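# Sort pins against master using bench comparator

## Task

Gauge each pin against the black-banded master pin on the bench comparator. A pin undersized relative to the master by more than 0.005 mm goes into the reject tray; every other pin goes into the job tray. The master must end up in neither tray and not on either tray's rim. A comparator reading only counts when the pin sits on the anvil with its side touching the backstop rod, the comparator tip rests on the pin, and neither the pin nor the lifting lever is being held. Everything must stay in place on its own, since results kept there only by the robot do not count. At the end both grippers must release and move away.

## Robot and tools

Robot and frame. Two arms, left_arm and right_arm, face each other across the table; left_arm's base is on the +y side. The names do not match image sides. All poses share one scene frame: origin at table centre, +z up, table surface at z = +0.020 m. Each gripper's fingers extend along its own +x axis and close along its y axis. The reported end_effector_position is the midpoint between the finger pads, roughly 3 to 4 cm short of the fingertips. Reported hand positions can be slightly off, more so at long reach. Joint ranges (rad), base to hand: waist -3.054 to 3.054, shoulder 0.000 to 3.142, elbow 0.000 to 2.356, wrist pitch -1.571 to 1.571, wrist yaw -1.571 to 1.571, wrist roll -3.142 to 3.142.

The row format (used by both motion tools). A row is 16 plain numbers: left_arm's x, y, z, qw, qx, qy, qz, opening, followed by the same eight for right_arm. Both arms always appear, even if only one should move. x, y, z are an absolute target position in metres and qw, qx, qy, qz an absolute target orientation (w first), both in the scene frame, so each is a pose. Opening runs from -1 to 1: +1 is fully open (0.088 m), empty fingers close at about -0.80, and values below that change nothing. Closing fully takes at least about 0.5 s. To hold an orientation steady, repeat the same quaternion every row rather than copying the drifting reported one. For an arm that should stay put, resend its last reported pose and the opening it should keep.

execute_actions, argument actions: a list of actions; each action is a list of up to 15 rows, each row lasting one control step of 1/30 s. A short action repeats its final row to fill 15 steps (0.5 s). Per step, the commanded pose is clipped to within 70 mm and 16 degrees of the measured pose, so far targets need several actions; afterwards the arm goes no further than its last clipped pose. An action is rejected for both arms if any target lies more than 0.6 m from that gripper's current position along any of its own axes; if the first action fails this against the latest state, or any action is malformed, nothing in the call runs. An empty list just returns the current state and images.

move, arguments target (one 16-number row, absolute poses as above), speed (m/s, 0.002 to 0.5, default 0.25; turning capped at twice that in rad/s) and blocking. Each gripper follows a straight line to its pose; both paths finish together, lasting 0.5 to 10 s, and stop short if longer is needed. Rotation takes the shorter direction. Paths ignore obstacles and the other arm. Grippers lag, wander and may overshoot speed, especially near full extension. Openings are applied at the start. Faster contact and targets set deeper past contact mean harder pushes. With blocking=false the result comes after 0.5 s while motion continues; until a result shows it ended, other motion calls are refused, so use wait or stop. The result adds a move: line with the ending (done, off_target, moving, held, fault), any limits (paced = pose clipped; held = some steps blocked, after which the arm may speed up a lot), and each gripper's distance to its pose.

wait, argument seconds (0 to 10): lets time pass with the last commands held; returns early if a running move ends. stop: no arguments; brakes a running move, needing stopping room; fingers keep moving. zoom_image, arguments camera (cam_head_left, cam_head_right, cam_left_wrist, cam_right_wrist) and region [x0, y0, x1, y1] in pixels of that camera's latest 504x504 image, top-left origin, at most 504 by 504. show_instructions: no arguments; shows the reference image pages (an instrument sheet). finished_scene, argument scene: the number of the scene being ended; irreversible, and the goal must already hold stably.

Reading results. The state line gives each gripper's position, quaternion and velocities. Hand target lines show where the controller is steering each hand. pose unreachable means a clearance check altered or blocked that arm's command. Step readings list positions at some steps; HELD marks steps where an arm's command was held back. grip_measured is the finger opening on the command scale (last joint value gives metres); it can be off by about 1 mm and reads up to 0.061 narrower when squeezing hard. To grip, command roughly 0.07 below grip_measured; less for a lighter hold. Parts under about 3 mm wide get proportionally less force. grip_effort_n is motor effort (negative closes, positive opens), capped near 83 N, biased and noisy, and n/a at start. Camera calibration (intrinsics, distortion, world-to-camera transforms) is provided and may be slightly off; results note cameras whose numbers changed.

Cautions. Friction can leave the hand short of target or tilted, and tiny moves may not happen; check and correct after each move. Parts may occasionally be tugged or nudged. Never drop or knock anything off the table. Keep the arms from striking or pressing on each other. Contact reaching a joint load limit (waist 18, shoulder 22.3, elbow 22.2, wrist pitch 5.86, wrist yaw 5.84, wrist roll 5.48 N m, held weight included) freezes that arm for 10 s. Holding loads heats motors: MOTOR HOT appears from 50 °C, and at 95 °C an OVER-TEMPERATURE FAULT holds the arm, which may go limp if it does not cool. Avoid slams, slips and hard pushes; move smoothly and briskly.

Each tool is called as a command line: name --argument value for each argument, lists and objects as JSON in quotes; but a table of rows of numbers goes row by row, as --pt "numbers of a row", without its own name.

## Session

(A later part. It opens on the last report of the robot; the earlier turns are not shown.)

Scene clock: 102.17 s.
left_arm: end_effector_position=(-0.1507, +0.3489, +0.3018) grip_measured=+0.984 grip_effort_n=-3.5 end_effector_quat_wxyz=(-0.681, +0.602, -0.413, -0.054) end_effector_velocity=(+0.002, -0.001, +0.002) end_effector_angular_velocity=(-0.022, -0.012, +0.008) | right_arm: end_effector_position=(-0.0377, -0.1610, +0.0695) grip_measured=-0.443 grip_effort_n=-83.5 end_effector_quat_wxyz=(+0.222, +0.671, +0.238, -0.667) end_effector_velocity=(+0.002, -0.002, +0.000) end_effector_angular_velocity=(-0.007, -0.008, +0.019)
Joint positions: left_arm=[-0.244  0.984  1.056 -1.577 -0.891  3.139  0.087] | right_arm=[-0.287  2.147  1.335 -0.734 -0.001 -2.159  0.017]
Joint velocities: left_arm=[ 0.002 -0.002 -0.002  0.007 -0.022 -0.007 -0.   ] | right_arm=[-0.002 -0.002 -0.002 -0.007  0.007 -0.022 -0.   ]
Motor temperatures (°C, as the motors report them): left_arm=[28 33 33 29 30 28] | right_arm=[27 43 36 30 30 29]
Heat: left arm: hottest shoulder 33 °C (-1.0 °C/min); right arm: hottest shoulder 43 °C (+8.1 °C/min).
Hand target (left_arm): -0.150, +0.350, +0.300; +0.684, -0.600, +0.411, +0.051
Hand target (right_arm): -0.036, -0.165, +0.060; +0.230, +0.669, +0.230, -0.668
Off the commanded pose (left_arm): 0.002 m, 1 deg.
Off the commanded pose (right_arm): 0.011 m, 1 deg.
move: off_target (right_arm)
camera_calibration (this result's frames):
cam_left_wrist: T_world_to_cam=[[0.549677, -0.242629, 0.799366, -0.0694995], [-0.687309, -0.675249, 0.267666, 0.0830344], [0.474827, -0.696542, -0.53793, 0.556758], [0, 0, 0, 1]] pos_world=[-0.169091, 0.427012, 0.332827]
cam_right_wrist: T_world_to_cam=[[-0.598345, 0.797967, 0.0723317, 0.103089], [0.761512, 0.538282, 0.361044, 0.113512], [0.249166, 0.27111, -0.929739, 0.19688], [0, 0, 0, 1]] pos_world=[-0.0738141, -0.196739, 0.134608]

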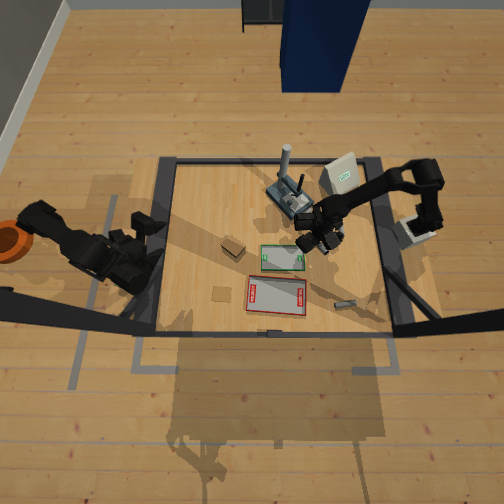

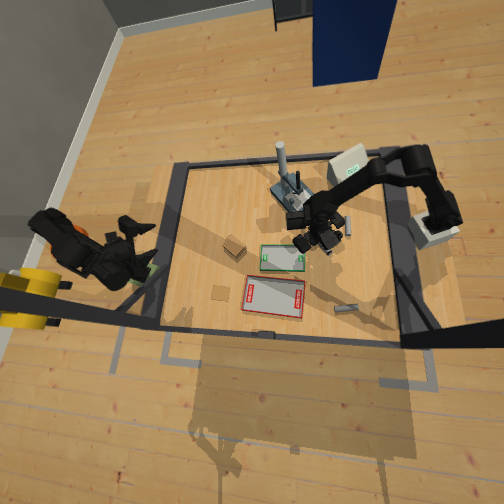

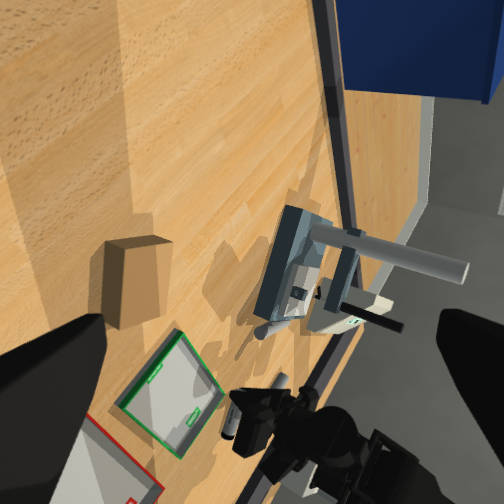

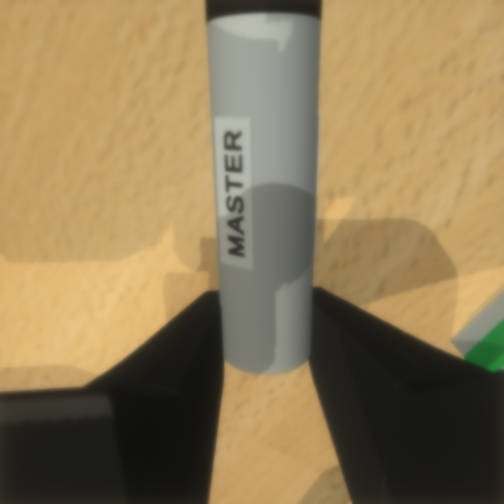

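move --target '[-0.15,0.35,0.3,0.684,-0.6,0.411,0.051,1, -0.036,-0.165,0.062,-0.2302,-0.6686,-0.2302,0.6686,0.2]' --speed 0.03

move --target '[-0.15,0.35,0.3,0.684,-0.6,0.411,0.051,1, -0.073,-0.190,0.049,-0.2302,-0.6686,-0.2302,0.6686,0.2]' --speed 0.04

Scene clock: 107.90 s.
left_arm: end_effector_position=(-0.1507, +0.3489, +0.3018) grip_measured=+0.984 grip_effort_n=-3.5 end_effector_quat_wxyz=(-0.681, +0.602, -0.413, -0.054) end_effector_velocity=(+0.001, +0.002, +0.001) end_effector_angular_velocity=(-0.006, -0.004, +0.003) | right_arm: end_effector_position=(-0.0354, -0.1624, +0.0693) grip_measured=+0.194 grip_effort_n=17.4 end_effector_quat_wxyz=(+0.223, +0.672, +0.234, -0.667) end_effector_velocity=(-0.000, -0.002, +0.000) end_effector_angular_velocity=(-0.008, +0.006, +0.020)
Joint positions: left_arm=[-0.244  0.984  1.056 -1.577 -0.891  3.139  0.087] | right_arm=[-0.291  2.148  1.335 -0.741  0.003 -2.16   0.048]
Joint velocities: left_arm=[-0.002 -0.007 -0.002 -0.007 -0.007 -0.007 -0.   ] | right_arm=[-0.002 -0.002 -0.002 -0.007 -0.007 -0.022  0.001]
Motor temperatures (°C, as the motors report them): left_arm=[28 33 33 29 30 28] | right_arm=[27 42 36 30 30 29]
Heat: left arm: hottest shoulder 33 °C (-1.0 °C/min); right arm: hottest shoulder 42 °C (+5.1 °C/min).
Hand target (left_arm): -0.150, +0.350, +0.300; +0.684, -0.600, +0.411, +0.051
Hand target (right_arm): -0.036, -0.165, +0.062; +0.230, +0.669, +0.230, -0.669
Off the commanded pose (left_arm): 0.002 m, 1 deg.
Off the commanded pose (right_arm): 0.008 m, 1 deg.
move: done
camera_calibration (this result's frames):
cam_left_wrist: T_world_to_cam=[[0.549677, -0.242629, 0.799366, -0.0694995], [-0.687309, -0.675249, 0.267666, 0.0830344], [0.474827, -0.696542, -0.53793, 0.556758], [0, 0, 0, 1]] pos_world=[-0.169091, 0.427012, 0.332827]
cam_right_wrist: T_world_to_cam=[[-0.59551, 0.800764, 0.064386, 0.106724], [0.762173, 0.53784, 0.360306, 0.11252], [0.253891, 0.263639, -0.93061, 0.195525], [0, 0, 0, 1]] pos_world=[-0.0718464, -0.197526, 0.134544]

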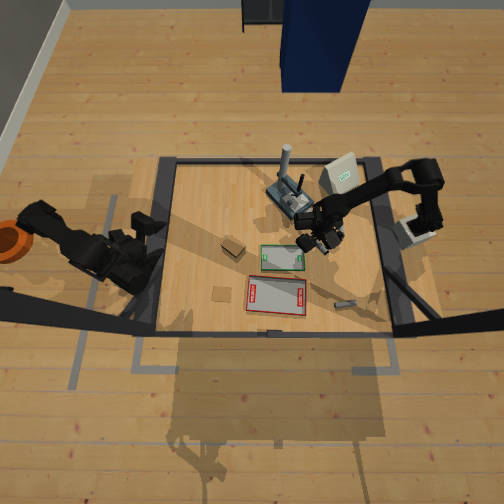

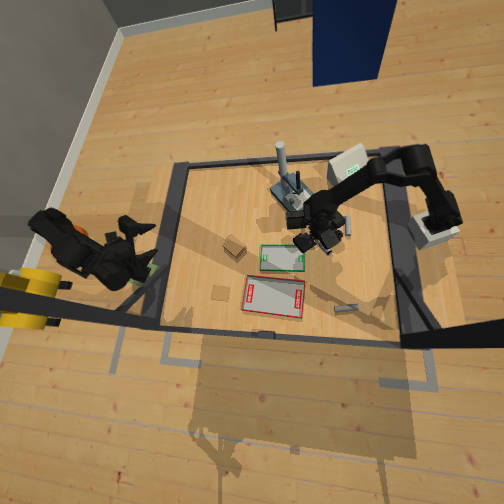

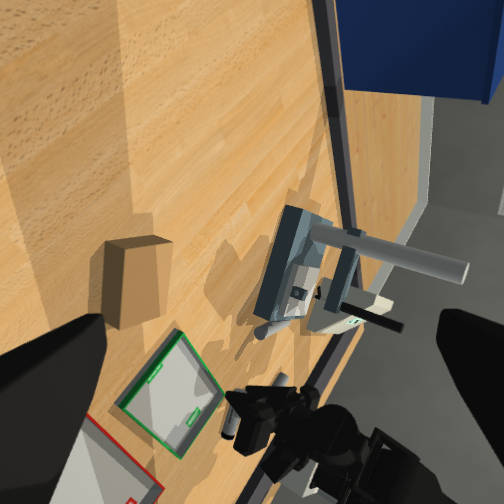

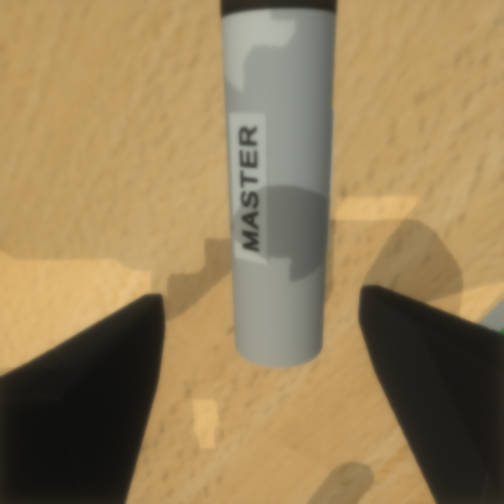

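Scene clock: 109.50 s.
left_arm: end_effector_position=(-0.1507, +0.3489, +0.3018) grip_measured=+0.984 grip_effort_n=-3.5 end_effector_quat_wxyz=(-0.681, +0.602, -0.413, -0.054) end_effector_velocity=(+0.002, +0.003, +0.000) end_effector_angular_velocity=(+0.011, -0.014, +0.003) | right_arm: end_effector_position=(-0.0626, -0.1739, +0.0646) grip_measured=+0.197 grip_effort_n=13.7 end_effector_quat_wxyz=(+0.208, +0.683, +0.241, -0.658) end_effector_velocity=(+0.001, -0.003, +0.001) end_effector_angular_velocity=(-0.006, -0.008, -0.005)
Joint positions: left_arm=[-0.244  0.984  1.056 -1.577 -0.891  3.139  0.087] | right_arm=[-0.206  2.107  1.242 -0.653  0.027 -2.063  0.049]
Joint velocities: left_arm=[-0.002 -0.002 -0.002 -0.022 -0.007 -0.007  0.   ] | right_arm=[ 0.002 -0.007 -0.007 -0.007  0.007  0.007 -0.   ]
Motor temperatures (°C, as the motors report them): left_arm=[28 33 33 29 30 28] | right_arm=[27 42 36 30 30 29]
Heat: left arm: hottest shoulder 33 °C (-1.0 °C/min); right arm: hottest shoulder 42 °C (+5.0 °C/min).
Hand target (left_arm): -0.150, +0.350, +0.300; +0.684, -0.600, +0.411, +0.051
Hand target (right_arm): -0.073, -0.190, +0.050; +0.230, +0.668, +0.230, -0.669
Off the commanded pose (left_arm): 0.002 m, 1 deg.
Off the commanded pose (right_arm): 0.025 m, 4 deg.
move: off_target (right_arm)
camera_calibration (this result's frames):
cam_left_wrist: T_world_to_cam=[[0.549677, -0.242629, 0.799366, -0.0694995], [-0.687309, -0.675249, 0.267666, 0.0830344], [0.474827, -0.696542, -0.53793, 0.556758], [0, 0, 0, 1]] pos_world=[-0.169091, 0.427012, 0.332827]
cam_right_wrist: T_world_to_cam=[[-0.586898, 0.804992, 0.0868254, 0.0998382], [0.762609, 0.51358, 0.393273, 0.134849], [0.27199, 0.297025, -0.915313, 0.207042], [0, 0, 0, 1]] pos_world=[-0.100556, -0.211121, 0.127807]

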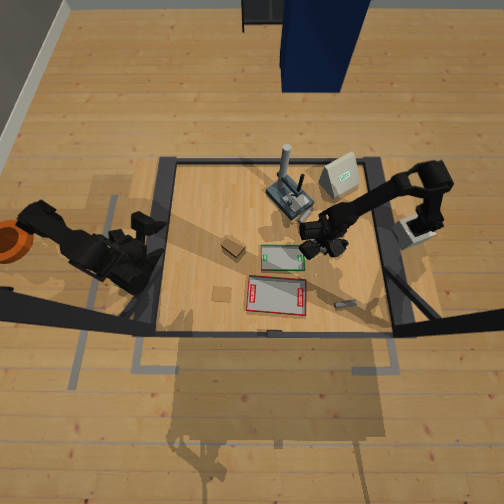

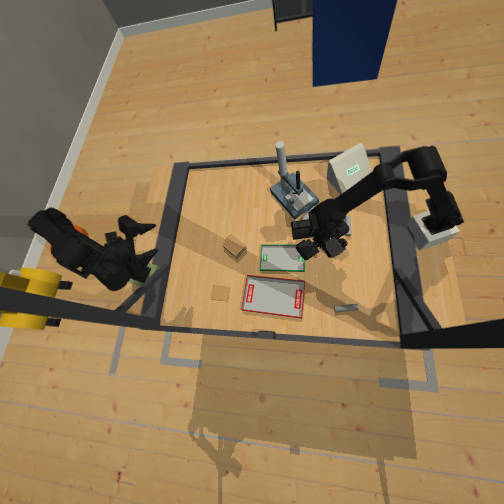

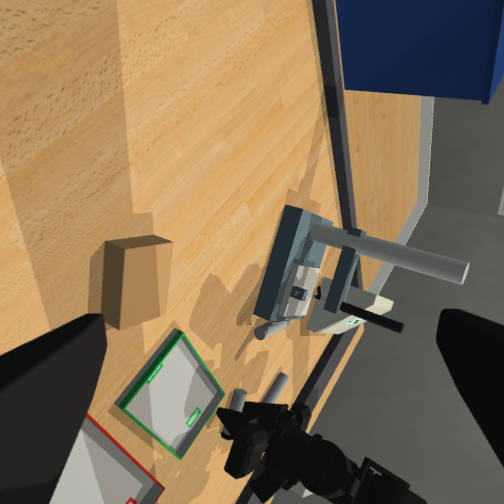

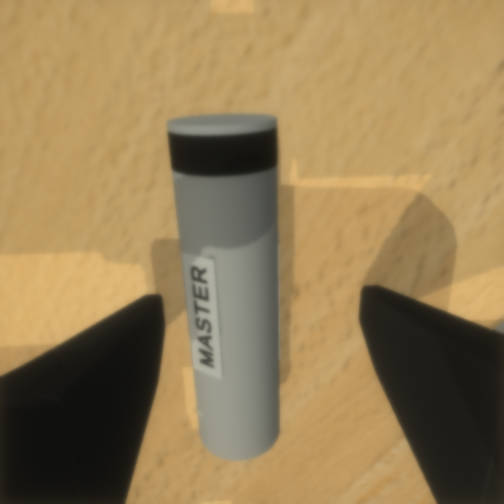

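move --target '[-0.15,0.35,0.3,0.684,-0.6,0.411,0.051,1, -0.065,-0.18,0.085,-0.2302,-0.6686,-0.2302,0.6686,0.2]' --speed 0.04

move --target '[-0.15,0.35,0.3,0.684,-0.6,0.411,0.051,1, -0.073,-0.190,0.08,-0.2302,-0.6686,-0.2302,0.6686,0.2]' --speed 0.04

move --target '[-0.15,0.35,0.3,0.684,-0.6,0.411,0.051,1, -0.073,-0.190,0.056,-0.2302,-0.6686,-0.2302,0.6686,0.2]' --speed 0.02

Scene clock: 115.00 s.
left_arm: end_effector_position=(-0.1507, +0.3489, +0.3018) grip_measured=+0.984 grip_effort_n=-3.5 end_effector_quat_wxyz=(-0.681, +0.602, -0.413, -0.054) end_effector_velocity=(+0.003, +0.001, +0.003) end_effector_angular_velocity=(-0.014, -0.017, +0.004) | right_arm: end_effector_position=(-0.0648, -0.1839, +0.0787) grip_measured=+0.197 grip_effort_n=12.8 end_effector_quat_wxyz=(+0.236, +0.669, +0.224, -0.669) end_effector_velocity=(-0.001, -0.004, +0.001) end_effector_angular_velocity=(-0.018, +0.005, +0.010)
Joint positions: left_arm=[-0.244  0.984  1.056 -1.577 -0.891  3.139  0.087] | right_arm=[-0.206  2.094  1.29  -0.784  0.003 -2.077  0.049]
Joint velocities: left_arm=[-0.002 -0.007 -0.002 -0.007 -0.022 -0.007 -0.   ] | right_arm=[ 0.002 -0.002  0.002 -0.022 -0.007 -0.007  0.   ]
Motor temperatures (°C, as the motors report them): left_arm=[28 33 33 29 30 28] | right_arm=[27 42 35 30 31 29]
Heat: left arm: hottest shoulder 33 °C (-1.0 °C/min); right arm: hottest shoulder 42 °C (+4.0 °C/min).
Hand target (left_arm): -0.150, +0.350, +0.300; +0.684, -0.600, +0.411, +0.051
Hand target (right_arm): -0.065, -0.180, +0.085; +0.230, +0.669, +0.230, -0.669
Off the commanded pose (left_arm): 0.002 m, 1 deg.
Off the commanded pose (right_arm): 0.007 m, 1 deg.
move: done
camera_calibration (this result's frames):
cam_left_wrist: T_world_to_cam=[[0.549677, -0.242629, 0.799366, -0.0694995], [-0.687309, -0.675249, 0.267666, 0.0830344], [0.474827, -0.696542, -0.53793, 0.556758], [0, 0, 0, 1]] pos_world=[-0.169091, 0.427012, 0.332827]
cam_right_wrist: T_world_to_cam=[[-0.597826, 0.800832, 0.0356513, 0.107956], [0.759405, 0.551536, 0.345126, 0.146651], [0.256725, 0.233399, -0.937879, 0.212655], [0, 0, 0, 1]] pos_world=[-0.101423, -0.216972, 0.144983]

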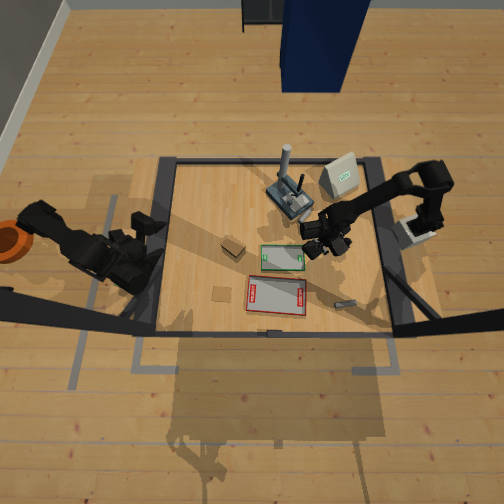

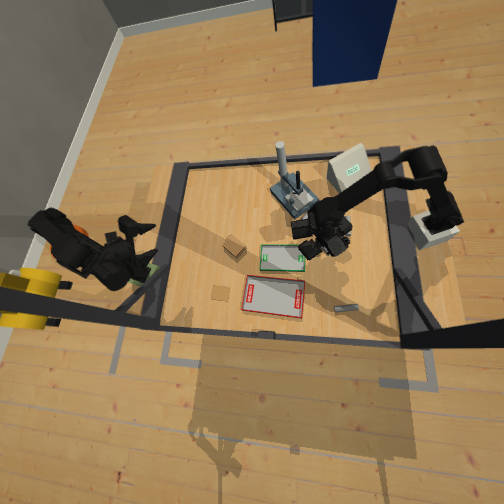

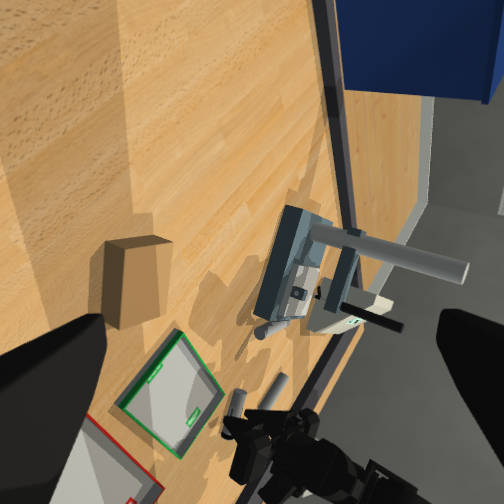

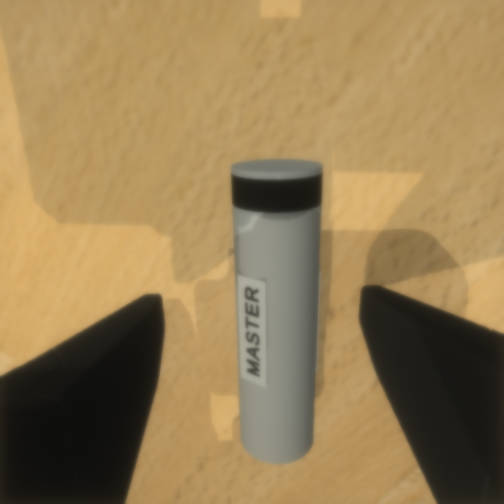

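Scene clock: 115.73 s.
left_arm: end_effector_position=(-0.1507, +0.3489, +0.3018) grip_measured=+0.984 grip_effort_n=-3.5 end_effector_quat_wxyz=(-0.681, +0.602, -0.413, -0.054) end_effector_velocity=(+0.001, +0.001, +0.000) end_effector_angular_velocity=(-0.012, -0.001, +0.012) | right_arm: end_effector_position=(-0.0717, -0.1888, +0.0774) grip_measured=+0.197 grip_effort_n=13.3 end_effector_quat_wxyz=(+0.234, +0.669, +0.228, -0.668) end_effector_velocity=(-0.001, -0.003, +0.001) end_effector_angular_velocity=(+0.001, +0.008, +0.010)
Joint positions: left_arm=[-0.244  0.984  1.056 -1.577 -0.891  3.139  0.087] | right_arm=[-0.185  2.079  1.259 -0.759  0.003 -2.059  0.049]
Joint velocities: left_arm=[-0.002 -0.002 -0.002 -0.007 -0.007 -0.022 -0.   ] | right_arm=[ 0.002 -0.012 -0.017  0.007 -0.007 -0.007 -0.   ]
Motor temperatures (°C, as the motors report them): left_arm=[28 33 33 29 30 28] | right_arm=[27 42 35 30 31 29]
Heat: left arm: hottest shoulder 33 °C (-1.0 °C/min); right arm: hottest shoulder 42 °C (+4.0 °C/min).
Hand target (left_arm): -0.150, +0.350, +0.300; +0.684, -0.600, +0.411, +0.051
Hand target (right_arm): -0.073, -0.190, +0.080; +0.230, +0.668, +0.230, -0.669
Off the commanded pose (left_arm): 0.002 m, 1 deg.
Off the commanded pose (right_arm): 0.003 m, 0 deg.
move: done
camera_calibration (this result's frames):
cam_left_wrist: T_world_to_cam=[[0.549677, -0.242629, 0.799366, -0.0694995], [-0.687309, -0.675249, 0.267666, 0.0830344], [0.474827, -0.696542, -0.53793, 0.556758], [0, 0, 0, 1]] pos_world=[-0.169091, 0.427012, 0.332827]
cam_right_wrist: T_world_to_cam=[[-0.600502, 0.798417, 0.0438958, 0.106467], [0.758099, 0.550999, 0.348836, 0.154545], [0.25433, 0.242754, -0.936155, 0.215742], [0, 0, 0, 1]] pos_world=[-0.108096, -0.222532, 0.143384]

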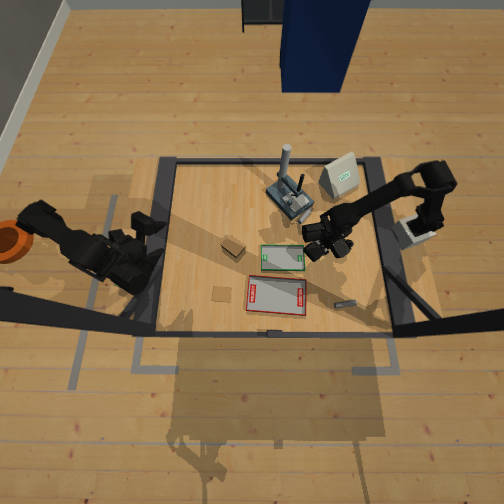

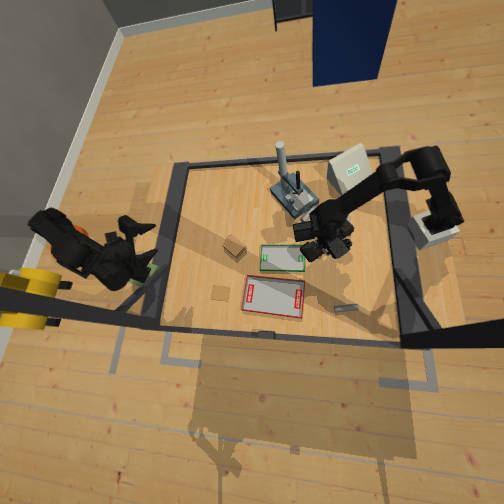

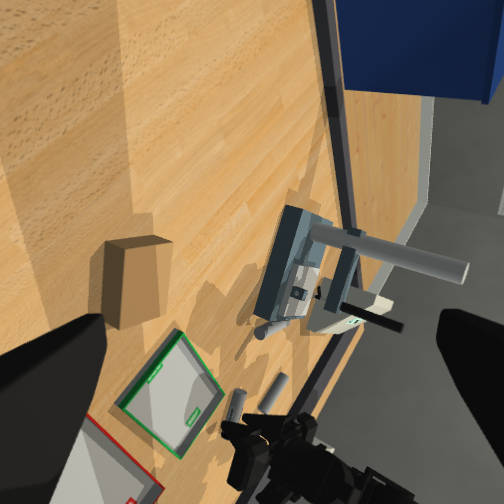

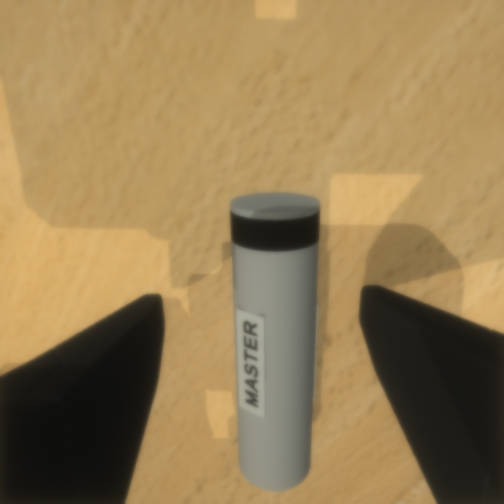

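Scene clock: 117.03 s.
left_arm: end_effector_position=(-0.1507, +0.3489, +0.3018) grip_measured=+0.984 grip_effort_n=-3.5 end_effector_quat_wxyz=(-0.681, +0.602, -0.413, -0.054) end_effector_velocity=(+0.002, +0.003, +0.000) end_effector_angular_velocity=(+0.011, -0.014, +0.003) | right_arm: end_effector_position=(-0.0724, -0.1853, +0.0671) grip_measured=+0.197 grip_effort_n=12.8 end_effector_quat_wxyz=(+0.223, +0.670, +0.238, -0.666) end_effector_velocity=(+0.007, -0.004, -0.000) end_effector_angular_velocity=(-0.008, -0.024, +0.014)
Joint positions: left_arm=[-0.244  0.984  1.056 -1.577 -0.891  3.139  0.087] | right_arm=[-0.185  2.091  1.23  -0.687  0.002 -2.059  0.049]
Joint velocities: left_arm=[-0.002 -0.002 -0.002 -0.022 -0.007 -0.007  0.   ] | right_arm=[-0.007 -0.007 -0.012 -0.007  0.022 -0.022  0.   ]
Motor temperatures (°C, as the motors report them): left_arm=[28 33 33 29 30 28] | right_arm=[27 42 35 30 31 29]
Heat: left arm: hottest shoulder 33 °C (-1.0 °C/min); right arm: hottest shoulder 42 °C (+3.0 °C/min).
Hand target (left_arm): -0.150, +0.350, +0.300; +0.684, -0.600, +0.411, +0.051
Hand target (right_arm): -0.073, -0.190, +0.056; +0.230, +0.669, +0.230, -0.669
Off the commanded pose (left_arm): 0.002 m, 1 deg.
Off the commanded pose (right_arm): 0.012 m, 1 deg.
move: off_target (right_arm)
camera_calibration (this result's frames):
cam_left_wrist: T_world_to_cam=[[0.549677, -0.242629, 0.799366, -0.0694995], [-0.687309, -0.675249, 0.267666, 0.0830344], [0.474827, -0.696542, -0.53793, 0.556758], [0, 0, 0, 1]] pos_world=[-0.169091, 0.427012, 0.332827]
cam_right_wrist: T_world_to_cam=[[-0.600179, 0.796716, 0.0709067, 0.101677], [0.760106, 0.540498, 0.360695, 0.154167], [0.249047, 0.270378, -0.929985, 0.209741], [0, 0, 0, 1]] pos_world=[-0.108394, -0.221044, 0.13224]

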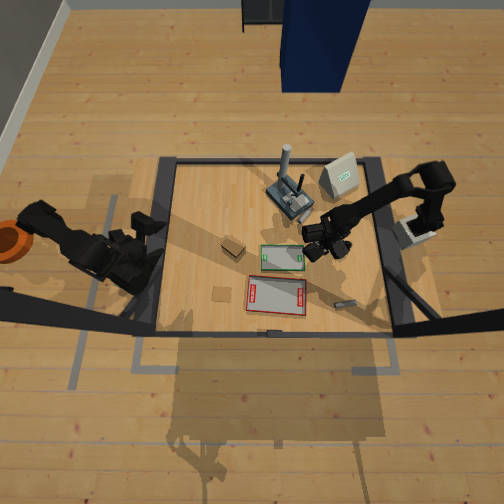

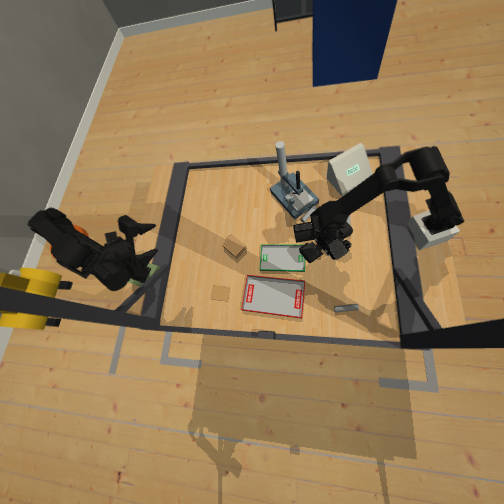

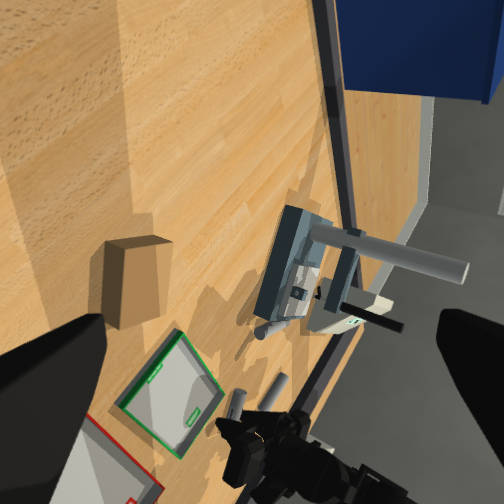

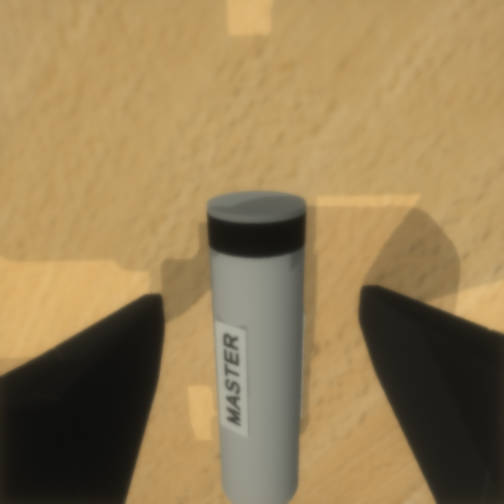

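move --target '[-0.15,0.35,0.3,0.684,-0.6,0.411,0.051,1, -0.073,-0.188,0.057,-0.2302,-0.6686,-0.2302,0.6686,-0.6]' --speed 0.02

move --target '[-0.15,0.35,0.3,0.684,-0.6,0.411,0.051,1, -0.073,-0.188,0.15,-0.2302,-0.6686,-0.2302,0.6686,-0.6]' --speed 0.06

move --target '[-0.15,0.35,0.3,0.684,-0.6,0.411,0.051,1, 0.049,-0.19,0.15,-0.2302,-0.6686,-0.2302,0.6686,-0.6]' --speed 0.08

Scene clock: 121.10 s.
left_arm: end_effector_position=(-0.1507, +0.3489, +0.3018) grip_measured=+0.984 grip_effort_n=-3.5 end_effector_quat_wxyz=(-0.681, +0.602, -0.413, -0.054) end_effector_velocity=(-0.001, -0.001, +0.001) end_effector_angular_velocity=(-0.015, +0.000, -0.002) | right_arm: end_effector_position=(-0.0745, -0.1829, +0.0672) grip_measured=-0.444 grip_effort_n=-83.5 end_effector_quat_wxyz=(+0.220, +0.669, +0.243, -0.667) end_effector_velocity=(-0.000, -0.000, +0.001) end_effector_angular_velocity=(-0.004, +0.007, +0.005)
Joint positions: left_arm=[-0.244  0.984  1.056 -1.577 -0.891  3.139  0.087] | right_arm=[-0.182  2.093  1.233 -0.678 -0.002 -2.059  0.017]
Joint velocities: left_arm=[-0.007 -0.002 -0.002  0.007 -0.007 -0.007 -0.   ] | right_arm=[-0.002 -0.002  0.002 -0.007 -0.007 -0.007 -0.   ]
Motor temperatures (°C, as the motors report them): left_arm=[28 33 33 29 30 28] | right_arm=[27 41 35 30 31 29]
Heat: left arm: hottest shoulder 33 °C (+0.0 °C/min); right arm: hottest shoulder 41 °C (+2.0 °C/min).
Hand target (left_arm): -0.150, +0.350, +0.300; +0.684, -0.600, +0.411, +0.051
Hand target (right_arm): -0.073, -0.188, +0.057; +0.230, +0.669, +0.230, -0.669
Off the commanded pose (left_arm): 0.002 m, 1 deg.
Off the commanded pose (right_arm): 0.011 m, 2 deg.
move: off_target (right_arm)
camera_calibration (this result's frames):
cam_left_wrist: T_world_to_cam=[[0.549677, -0.242629, 0.799366, -0.0694995], [-0.687309, -0.675249, 0.267666, 0.0830344], [0.474827, -0.696542, -0.53793, 0.556758], [0, 0, 0, 1]] pos_world=[-0.169091, 0.427012, 0.332827]
cam_right_wrist: T_world_to_cam=[[-0.60192, 0.794321, 0.0821294, 0.0971428], [0.760877, 0.53926, 0.360922, 0.154247], [0.242399, 0.279737, -0.928973, 0.210851], [0, 0, 0, 1]] pos_world=[-0.110001, -0.219324, 0.132226]

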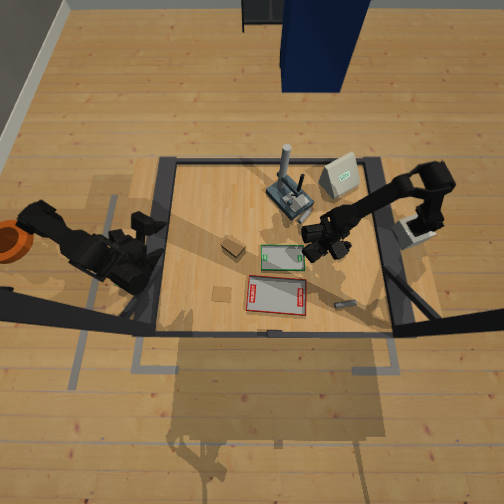

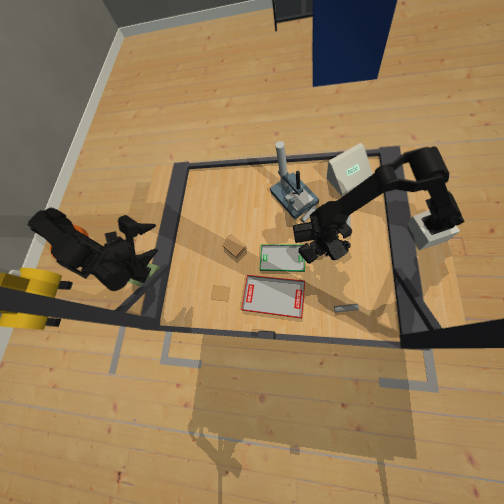

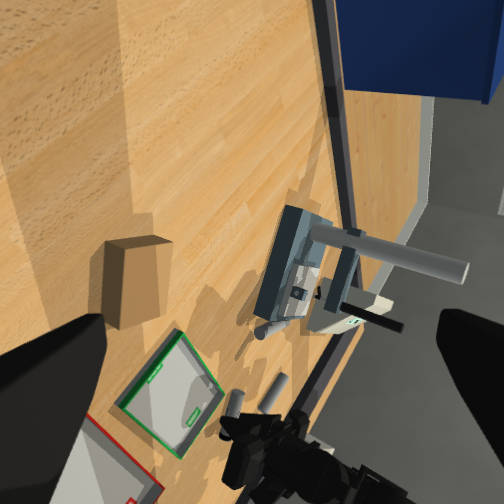

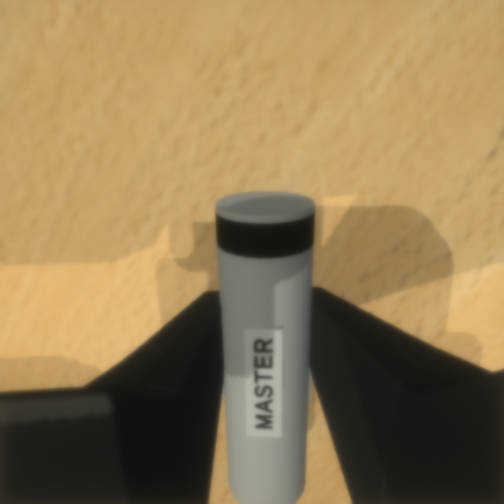

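Scene clock: 122.90 s.
left_arm: end_effector_position=(-0.1507, +0.3489, +0.3018) grip_measured=+0.984 grip_effort_n=-3.5 end_effector_quat_wxyz=(-0.681, +0.602, -0.413, -0.054) end_effector_velocity=(+0.003, +0.001, +0.002) end_effector_angular_velocity=(-0.019, -0.013, +0.018) | right_arm: end_effector_position=(-0.0725, -0.1937, +0.1406) grip_measured=-0.444 grip_effort_n=-83.5 end_effector_quat_wxyz=(+0.241, +0.666, +0.222, -0.670) end_effector_velocity=(+0.000, -0.002, -0.001) end_effector_angular_velocity=(-0.013, +0.006, +0.019)
Joint positions: left_arm=[-0.244  0.984  1.056 -1.577 -0.891  3.139  0.087] | right_arm=[-0.182  1.97   1.376 -1.005 -0.002 -2.059  0.017]
Joint velocities: left_arm=[ 0.002 -0.002 -0.002 -0.007 -0.022 -0.022 -0.   ] | right_arm=[-0.002  0.002 -0.002 -0.007 -0.007 -0.022  0.   ]
Motor temperatures (°C, as the motors report them): left_arm=[28 33 33 29 30 28] | right_arm=[27 42 35 30 31 29]
Heat: left arm: hottest shoulder 33 °C (+0.0 °C/min); right arm: hottest shoulder 42 °C (+3.0 °C/min).
Hand target (left_arm): -0.150, +0.350, +0.300; +0.684, -0.600, +0.411, +0.051
Hand target (right_arm): -0.073, -0.189, +0.150; +0.230, +0.669, +0.230, -0.669
Off the commanded pose (left_arm): 0.002 m, 1 deg.
Off the commanded pose (right_arm): 0.011 m, 2 deg.
move: off_target (right_arm)
camera_calibration (this result's frames):
cam_left_wrist: T_world_to_cam=[[0.549677, -0.242629, 0.799366, -0.0694995], [-0.687309, -0.675249, 0.267666, 0.0830344], [0.474827, -0.696542, -0.53793, 0.556758], [0, 0, 0, 1]] pos_world=[-0.169091, 0.427012, 0.332827]
cam_right_wrist: T_world_to_cam=[[-0.602518, 0.797623, 0.0277616, 0.109105], [0.757089, 0.560199, 0.336144, 0.139345], [0.252564, 0.223551, -0.941401, 0.273217], [0, 0, 0, 1]] pos_world=[-0.108763, -0.226163, 0.207338]

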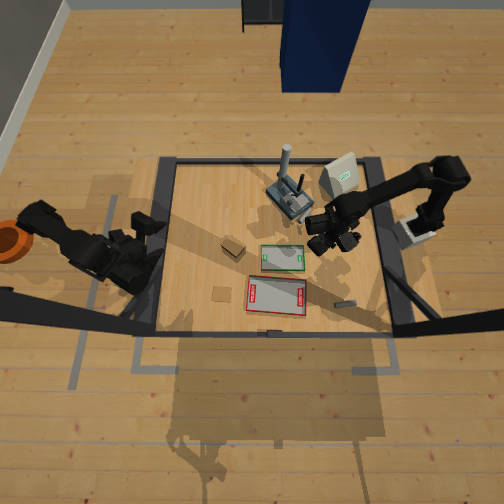

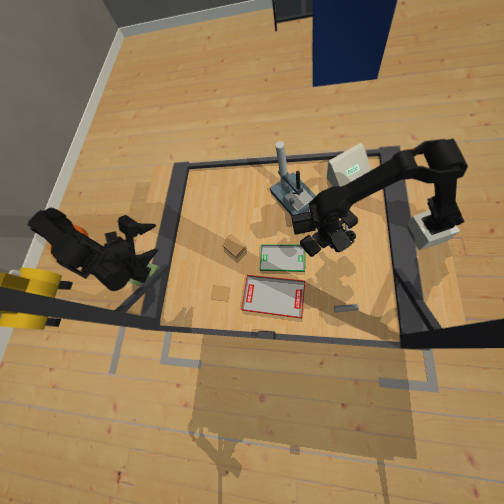

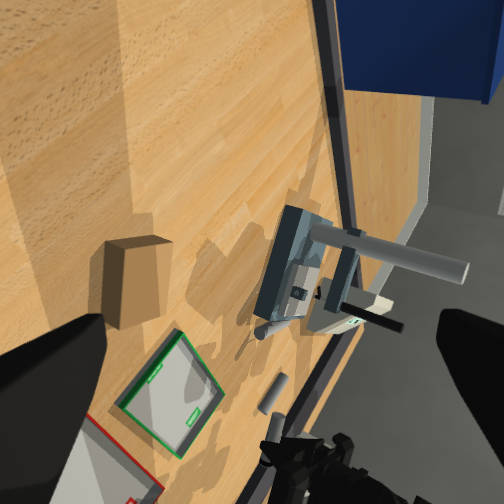

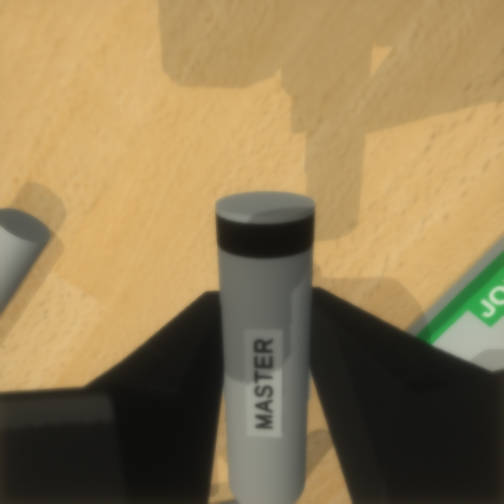

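Scene clock: 124.80 s.
left_arm: end_effector_position=(-0.1507, +0.3489, +0.3018) grip_measured=+0.984 grip_effort_n=-3.5 end_effector_quat_wxyz=(-0.681, +0.602, -0.413, -0.054) end_effector_velocity=(+0.001, -0.002, +0.002) end_effector_angular_velocity=(-0.022, -0.012, +0.004) | right_arm: end_effector_position=(+0.0477, -0.1935, +0.1430) grip_measured=-0.444 grip_effort_n=-83.5 end_effector_quat_wxyz=(+0.236, +0.667, +0.223, -0.671) end_effector_velocity=(+0.001, -0.002, +0.000) end_effector_angular_velocity=(-0.006, +0.009, -0.000)
Joint positions: left_arm=[-0.244  0.984  1.056 -1.577 -0.891  3.139  0.087] | right_arm=[-0.522  1.957  1.368 -1.002  0.004 -2.393  0.017]
Joint velocities: left_arm=[-0.002 -0.002 -0.002  0.007 -0.022 -0.007  0.   ] | right_arm=[-0.007 -0.002 -0.002 -0.007 -0.007 -0.007 -0.   ]
Motor temperatures (°C, as the motors report them): left_arm=[28 33 33 29 30 28] | right_arm=[27 42 35 30 31 29]
Heat: left arm: hottest shoulder 33 °C (+0.0 °C/min); right arm: hottest shoulder 42 °C (+3.0 °C/min).
Hand target (left_arm): -0.150, +0.350, +0.300; +0.684, -0.600, +0.411, +0.051
Hand target (right_arm): +0.050, -0.190, +0.150; +0.230, +0.671, +0.230, -0.667
Off the commanded pose (left_arm): 0.002 m, 1 deg.
Off the commanded pose (right_arm): 0.008 m, 1 deg.
move: done
camera_calibration (this result's frames):
cam_left_wrist: T_world_to_cam=[[0.549677, -0.242629, 0.799366, -0.0694995], [-0.687309, -0.675249, 0.267666, 0.0830344], [0.474827, -0.696542, -0.53793, 0.556758], [0, 0, 0, 1]] pos_world=[-0.169091, 0.427012, 0.332827]
cam_right_wrist: T_world_to_cam=[[-0.597636, 0.800997, 0.0351518, 0.180731], [0.761012, 0.552911, 0.339338, 0.0453345], [0.252373, 0.229552, -0.940007, 0.246079], [0, 0, 0, 1]] pos_world=[0.0114077, -0.226319, 0.209579]

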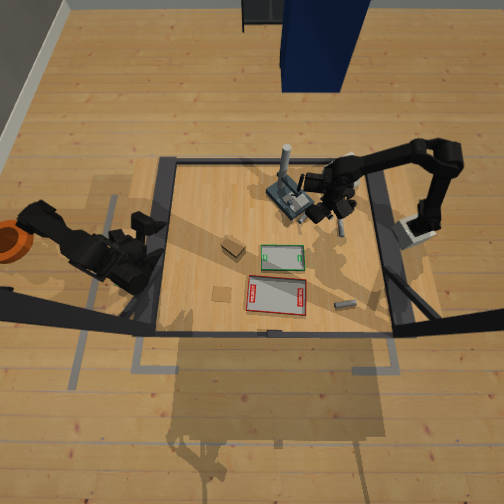

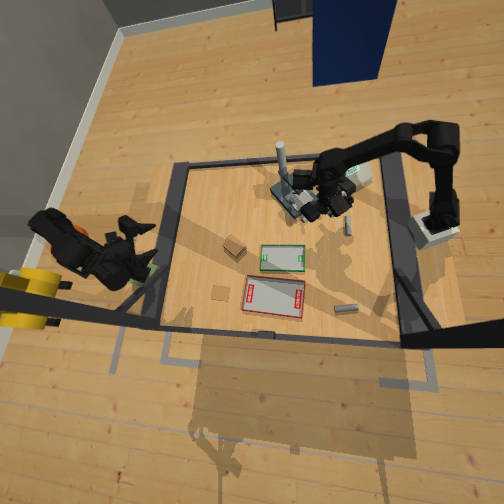

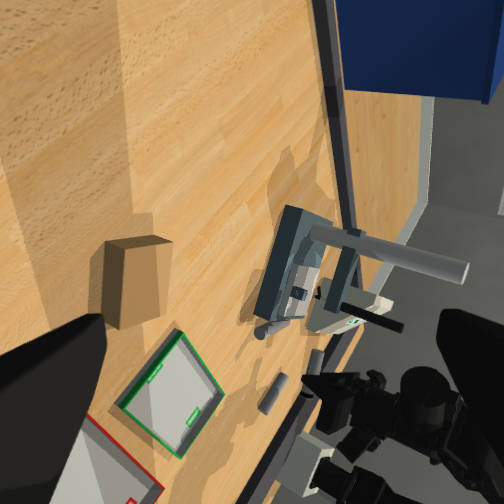

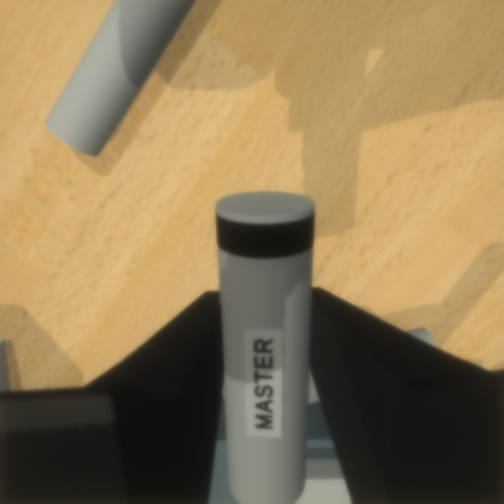

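Good grip. Go to pre-position at z ~0.125.

move --target '[-0.15,0.35,0.3,0.684,-0.6,0.411,0.051,1, 0.1203,-0.1346,0.122,-0.2302,-0.6686,-0.2302,0.6686,-0.6]' --speed 0.05

move --target '[-0.15,0.35,0.3,0.684,-0.6,0.411,0.051,1, 0.1203,-0.1346,0.095,-0.2302,-0.6686,-0.2302,0.6686,-0.6]' --speed 0.02

Scene clock: 131.07 s.
left_arm: end_effector_position=(-0.1507, +0.3489, +0.3018) grip_measured=+0.984 grip_effort_n=-3.5 end_effector_quat_wxyz=(-0.681, +0.602, -0.413, -0.054) end_effector_velocity=(+0.001, +0.001, +0.000) end_effector_angular_velocity=(-0.002, -0.007, +0.003) | right_arm: end_effector_position=(+0.1188, -0.1370, +0.1235) grip_measured=-0.444 grip_effort_n=-83.5 end_effector_quat_wxyz=(+0.231, +0.670, +0.229, -0.668) end_effector_velocity=(-0.001, +0.004, +0.003) end_effector_angular_velocity=(+0.009, +0.005, +0.010)
Joint positions: left_arm=[-0.244  0.984  1.056 -1.577 -0.891  3.139  0.087] | right_arm=[-0.667  2.23   1.708 -1.05   0.004 -2.538  0.017]
Joint velocities: left_arm=[-0.002 -0.002 -0.002 -0.007 -0.007 -0.007 -0.   ] | right_arm=[ 0.002  0.002  0.017 -0.007 -0.007 -0.007  0.   ]
Motor temperatures (°C, as the motors report them): left_arm=[28 33 33 29 30 28] | right_arm=[27 43 35 30 31 29]
Heat: left arm: hottest shoulder 33 °C (+0.0 °C/min); right arm: hottest shoulder 43 °C (+4.0 °C/min).
Hand target (left_arm): -0.150, +0.350, +0.300; +0.684, -0.600, +0.411, +0.051
Hand target (right_arm): +0.120, -0.134, +0.123; +0.230, +0.669, +0.230, -0.668
Off the commanded pose (left_arm): 0.002 m, 1 deg.
Off the commanded pose (right_arm): 0.003 m, 0 deg.
move: done
camera_calibration (this result's frames):
cam_left_wrist: T_world_to_cam=[[0.549677, -0.242629, 0.799366, -0.0694995], [-0.687309, -0.675249, 0.267666, 0.0830344], [0.474827, -0.696542, -0.53793, 0.556758], [0, 0, 0, 1]] pos_world=[-0.169091, 0.427012, 0.332827]
cam_right_wrist: T_world_to_cam=[[-0.598372, 0.799746, 0.0485526, 0.176824], [0.759543, 0.546916, 0.352103, -0.0356205], [0.255039, 0.247567, -0.934701, 0.198282], [0, 0, 0, 1]] pos_world=[0.0822921, -0.171021, 0.189292]

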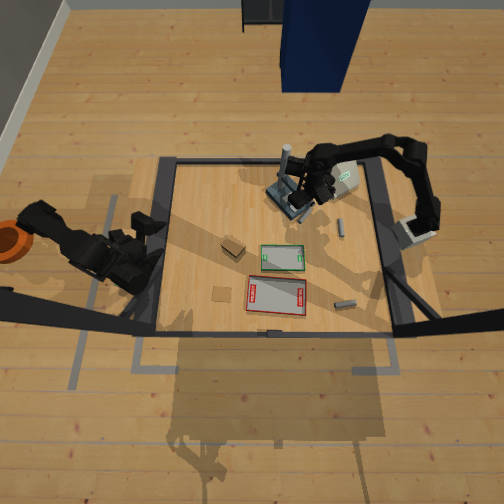

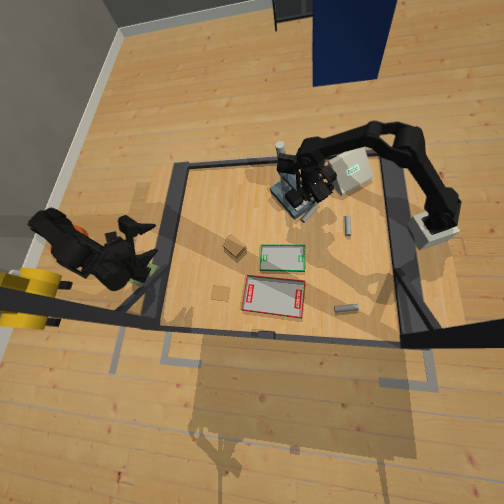

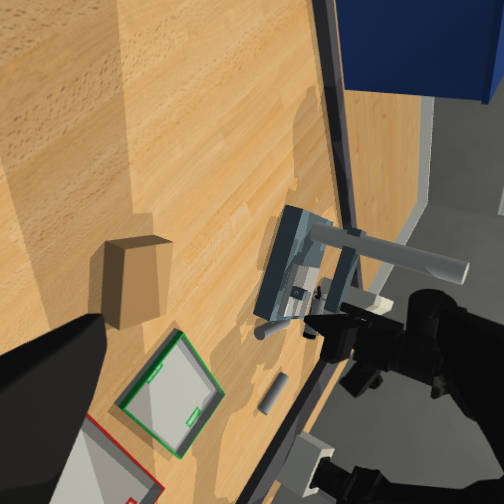

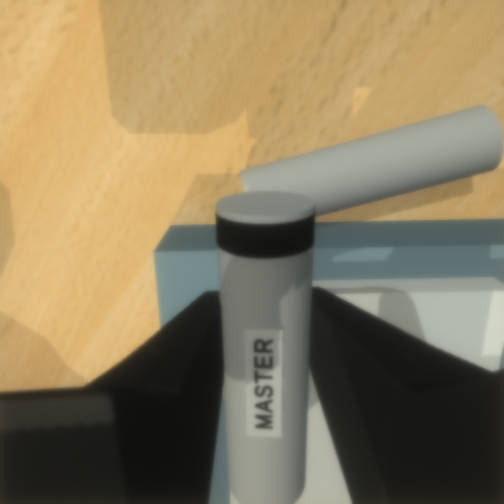

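Scene clock: 132.73 s.
left_arm: end_effector_position=(-0.1507, +0.3489, +0.3018) grip_measured=+0.984 grip_effort_n=-3.5 end_effector_quat_wxyz=(-0.681, +0.602, -0.413, -0.054) end_effector_velocity=(+0.001, +0.001, -0.001) end_effector_angular_velocity=(+0.002, -0.009, +0.003) | right_arm: end_effector_position=(+0.1178, -0.1351, +0.1143) grip_measured=-0.444 grip_effort_n=-83.5 end_effector_quat_wxyz=(+0.226, +0.672, +0.237, -0.665) end_effector_velocity=(-0.003, -0.003, -0.001) end_effector_angular_velocity=(-0.005, +0.025, -0.009)
Joint positions: left_arm=[-0.244  0.984  1.056 -1.577 -0.891  3.139  0.087] | right_arm=[-0.665  2.231  1.673 -0.994 -0.001 -2.541  0.017]
Joint velocities: left_arm=[-0.002 -0.002 -0.007 -0.007 -0.007 -0.007 -0.   ] | right_arm=[-0.002 -0.002 -0.007 -0.007 -0.022  0.007 -0.   ]
Motor temperatures (°C, as the motors report them): left_arm=[28 33 33 29 30 28] | right_arm=[27 43 35 30 31 29]
Heat: left arm: hottest shoulder 33 °C (+0.0 °C/min); right arm: hottest shoulder 43 °C (+3.0 °C/min).
Hand target (left_arm): -0.150, +0.350, +0.300; +0.684, -0.600, +0.411, +0.051
Hand target (right_arm): +0.120, -0.135, +0.095; +0.230, +0.668, +0.230, -0.669
Off the commanded pose (left_arm): 0.002 m, 1 deg.
Off the commanded pose (right_arm): 0.019 m, 1 deg.
move: off_target (right_arm)
camera_calibration (this result's frames):
cam_left_wrist: T_world_to_cam=[[0.549677, -0.242629, 0.799366, -0.0694995], [-0.687309, -0.675249, 0.267666, 0.0830344], [0.474827, -0.696542, -0.53793, 0.556758], [0, 0, 0, 1]] pos_world=[-0.169091, 0.427012, 0.332827]
cam_right_wrist: T_world_to_cam=[[-0.601818, 0.796153, 0.0628935, 0.173446], [0.756824, 0.543394, 0.363235, -0.034108], [0.255015, 0.266201, -0.929572, 0.191372], [0, 0, 0, 1]] pos_world=[0.0813936, -0.170499, 0.179375]

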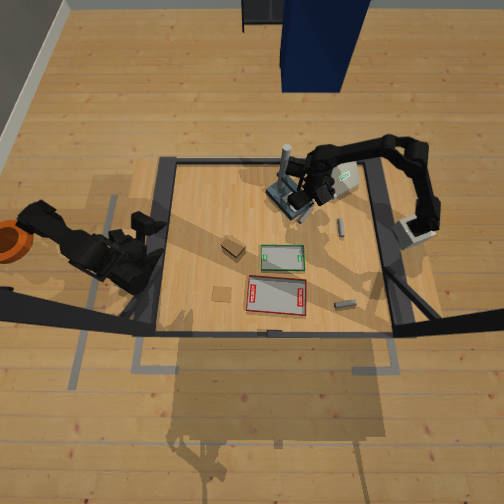

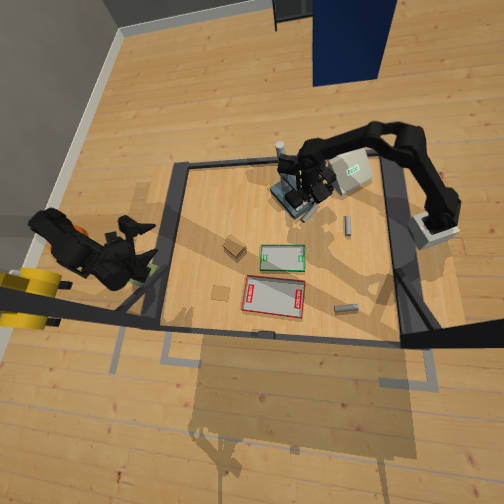

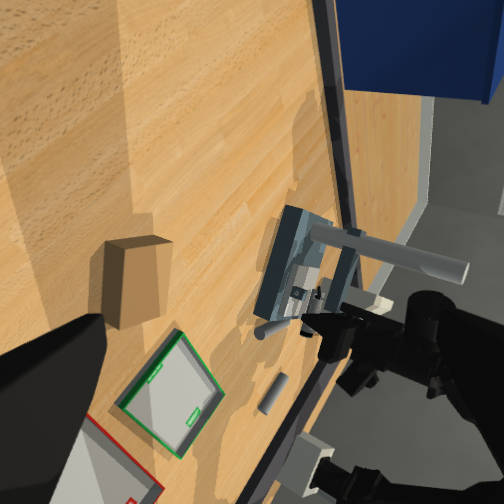

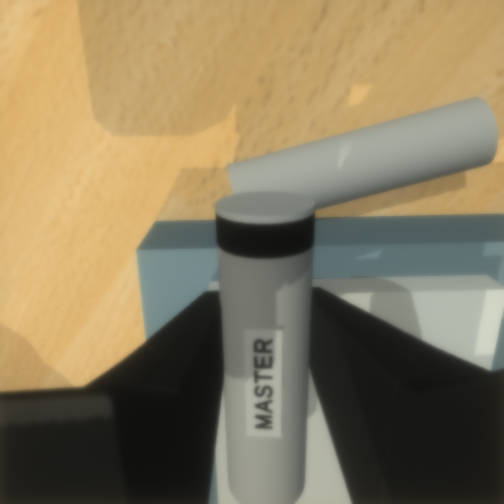

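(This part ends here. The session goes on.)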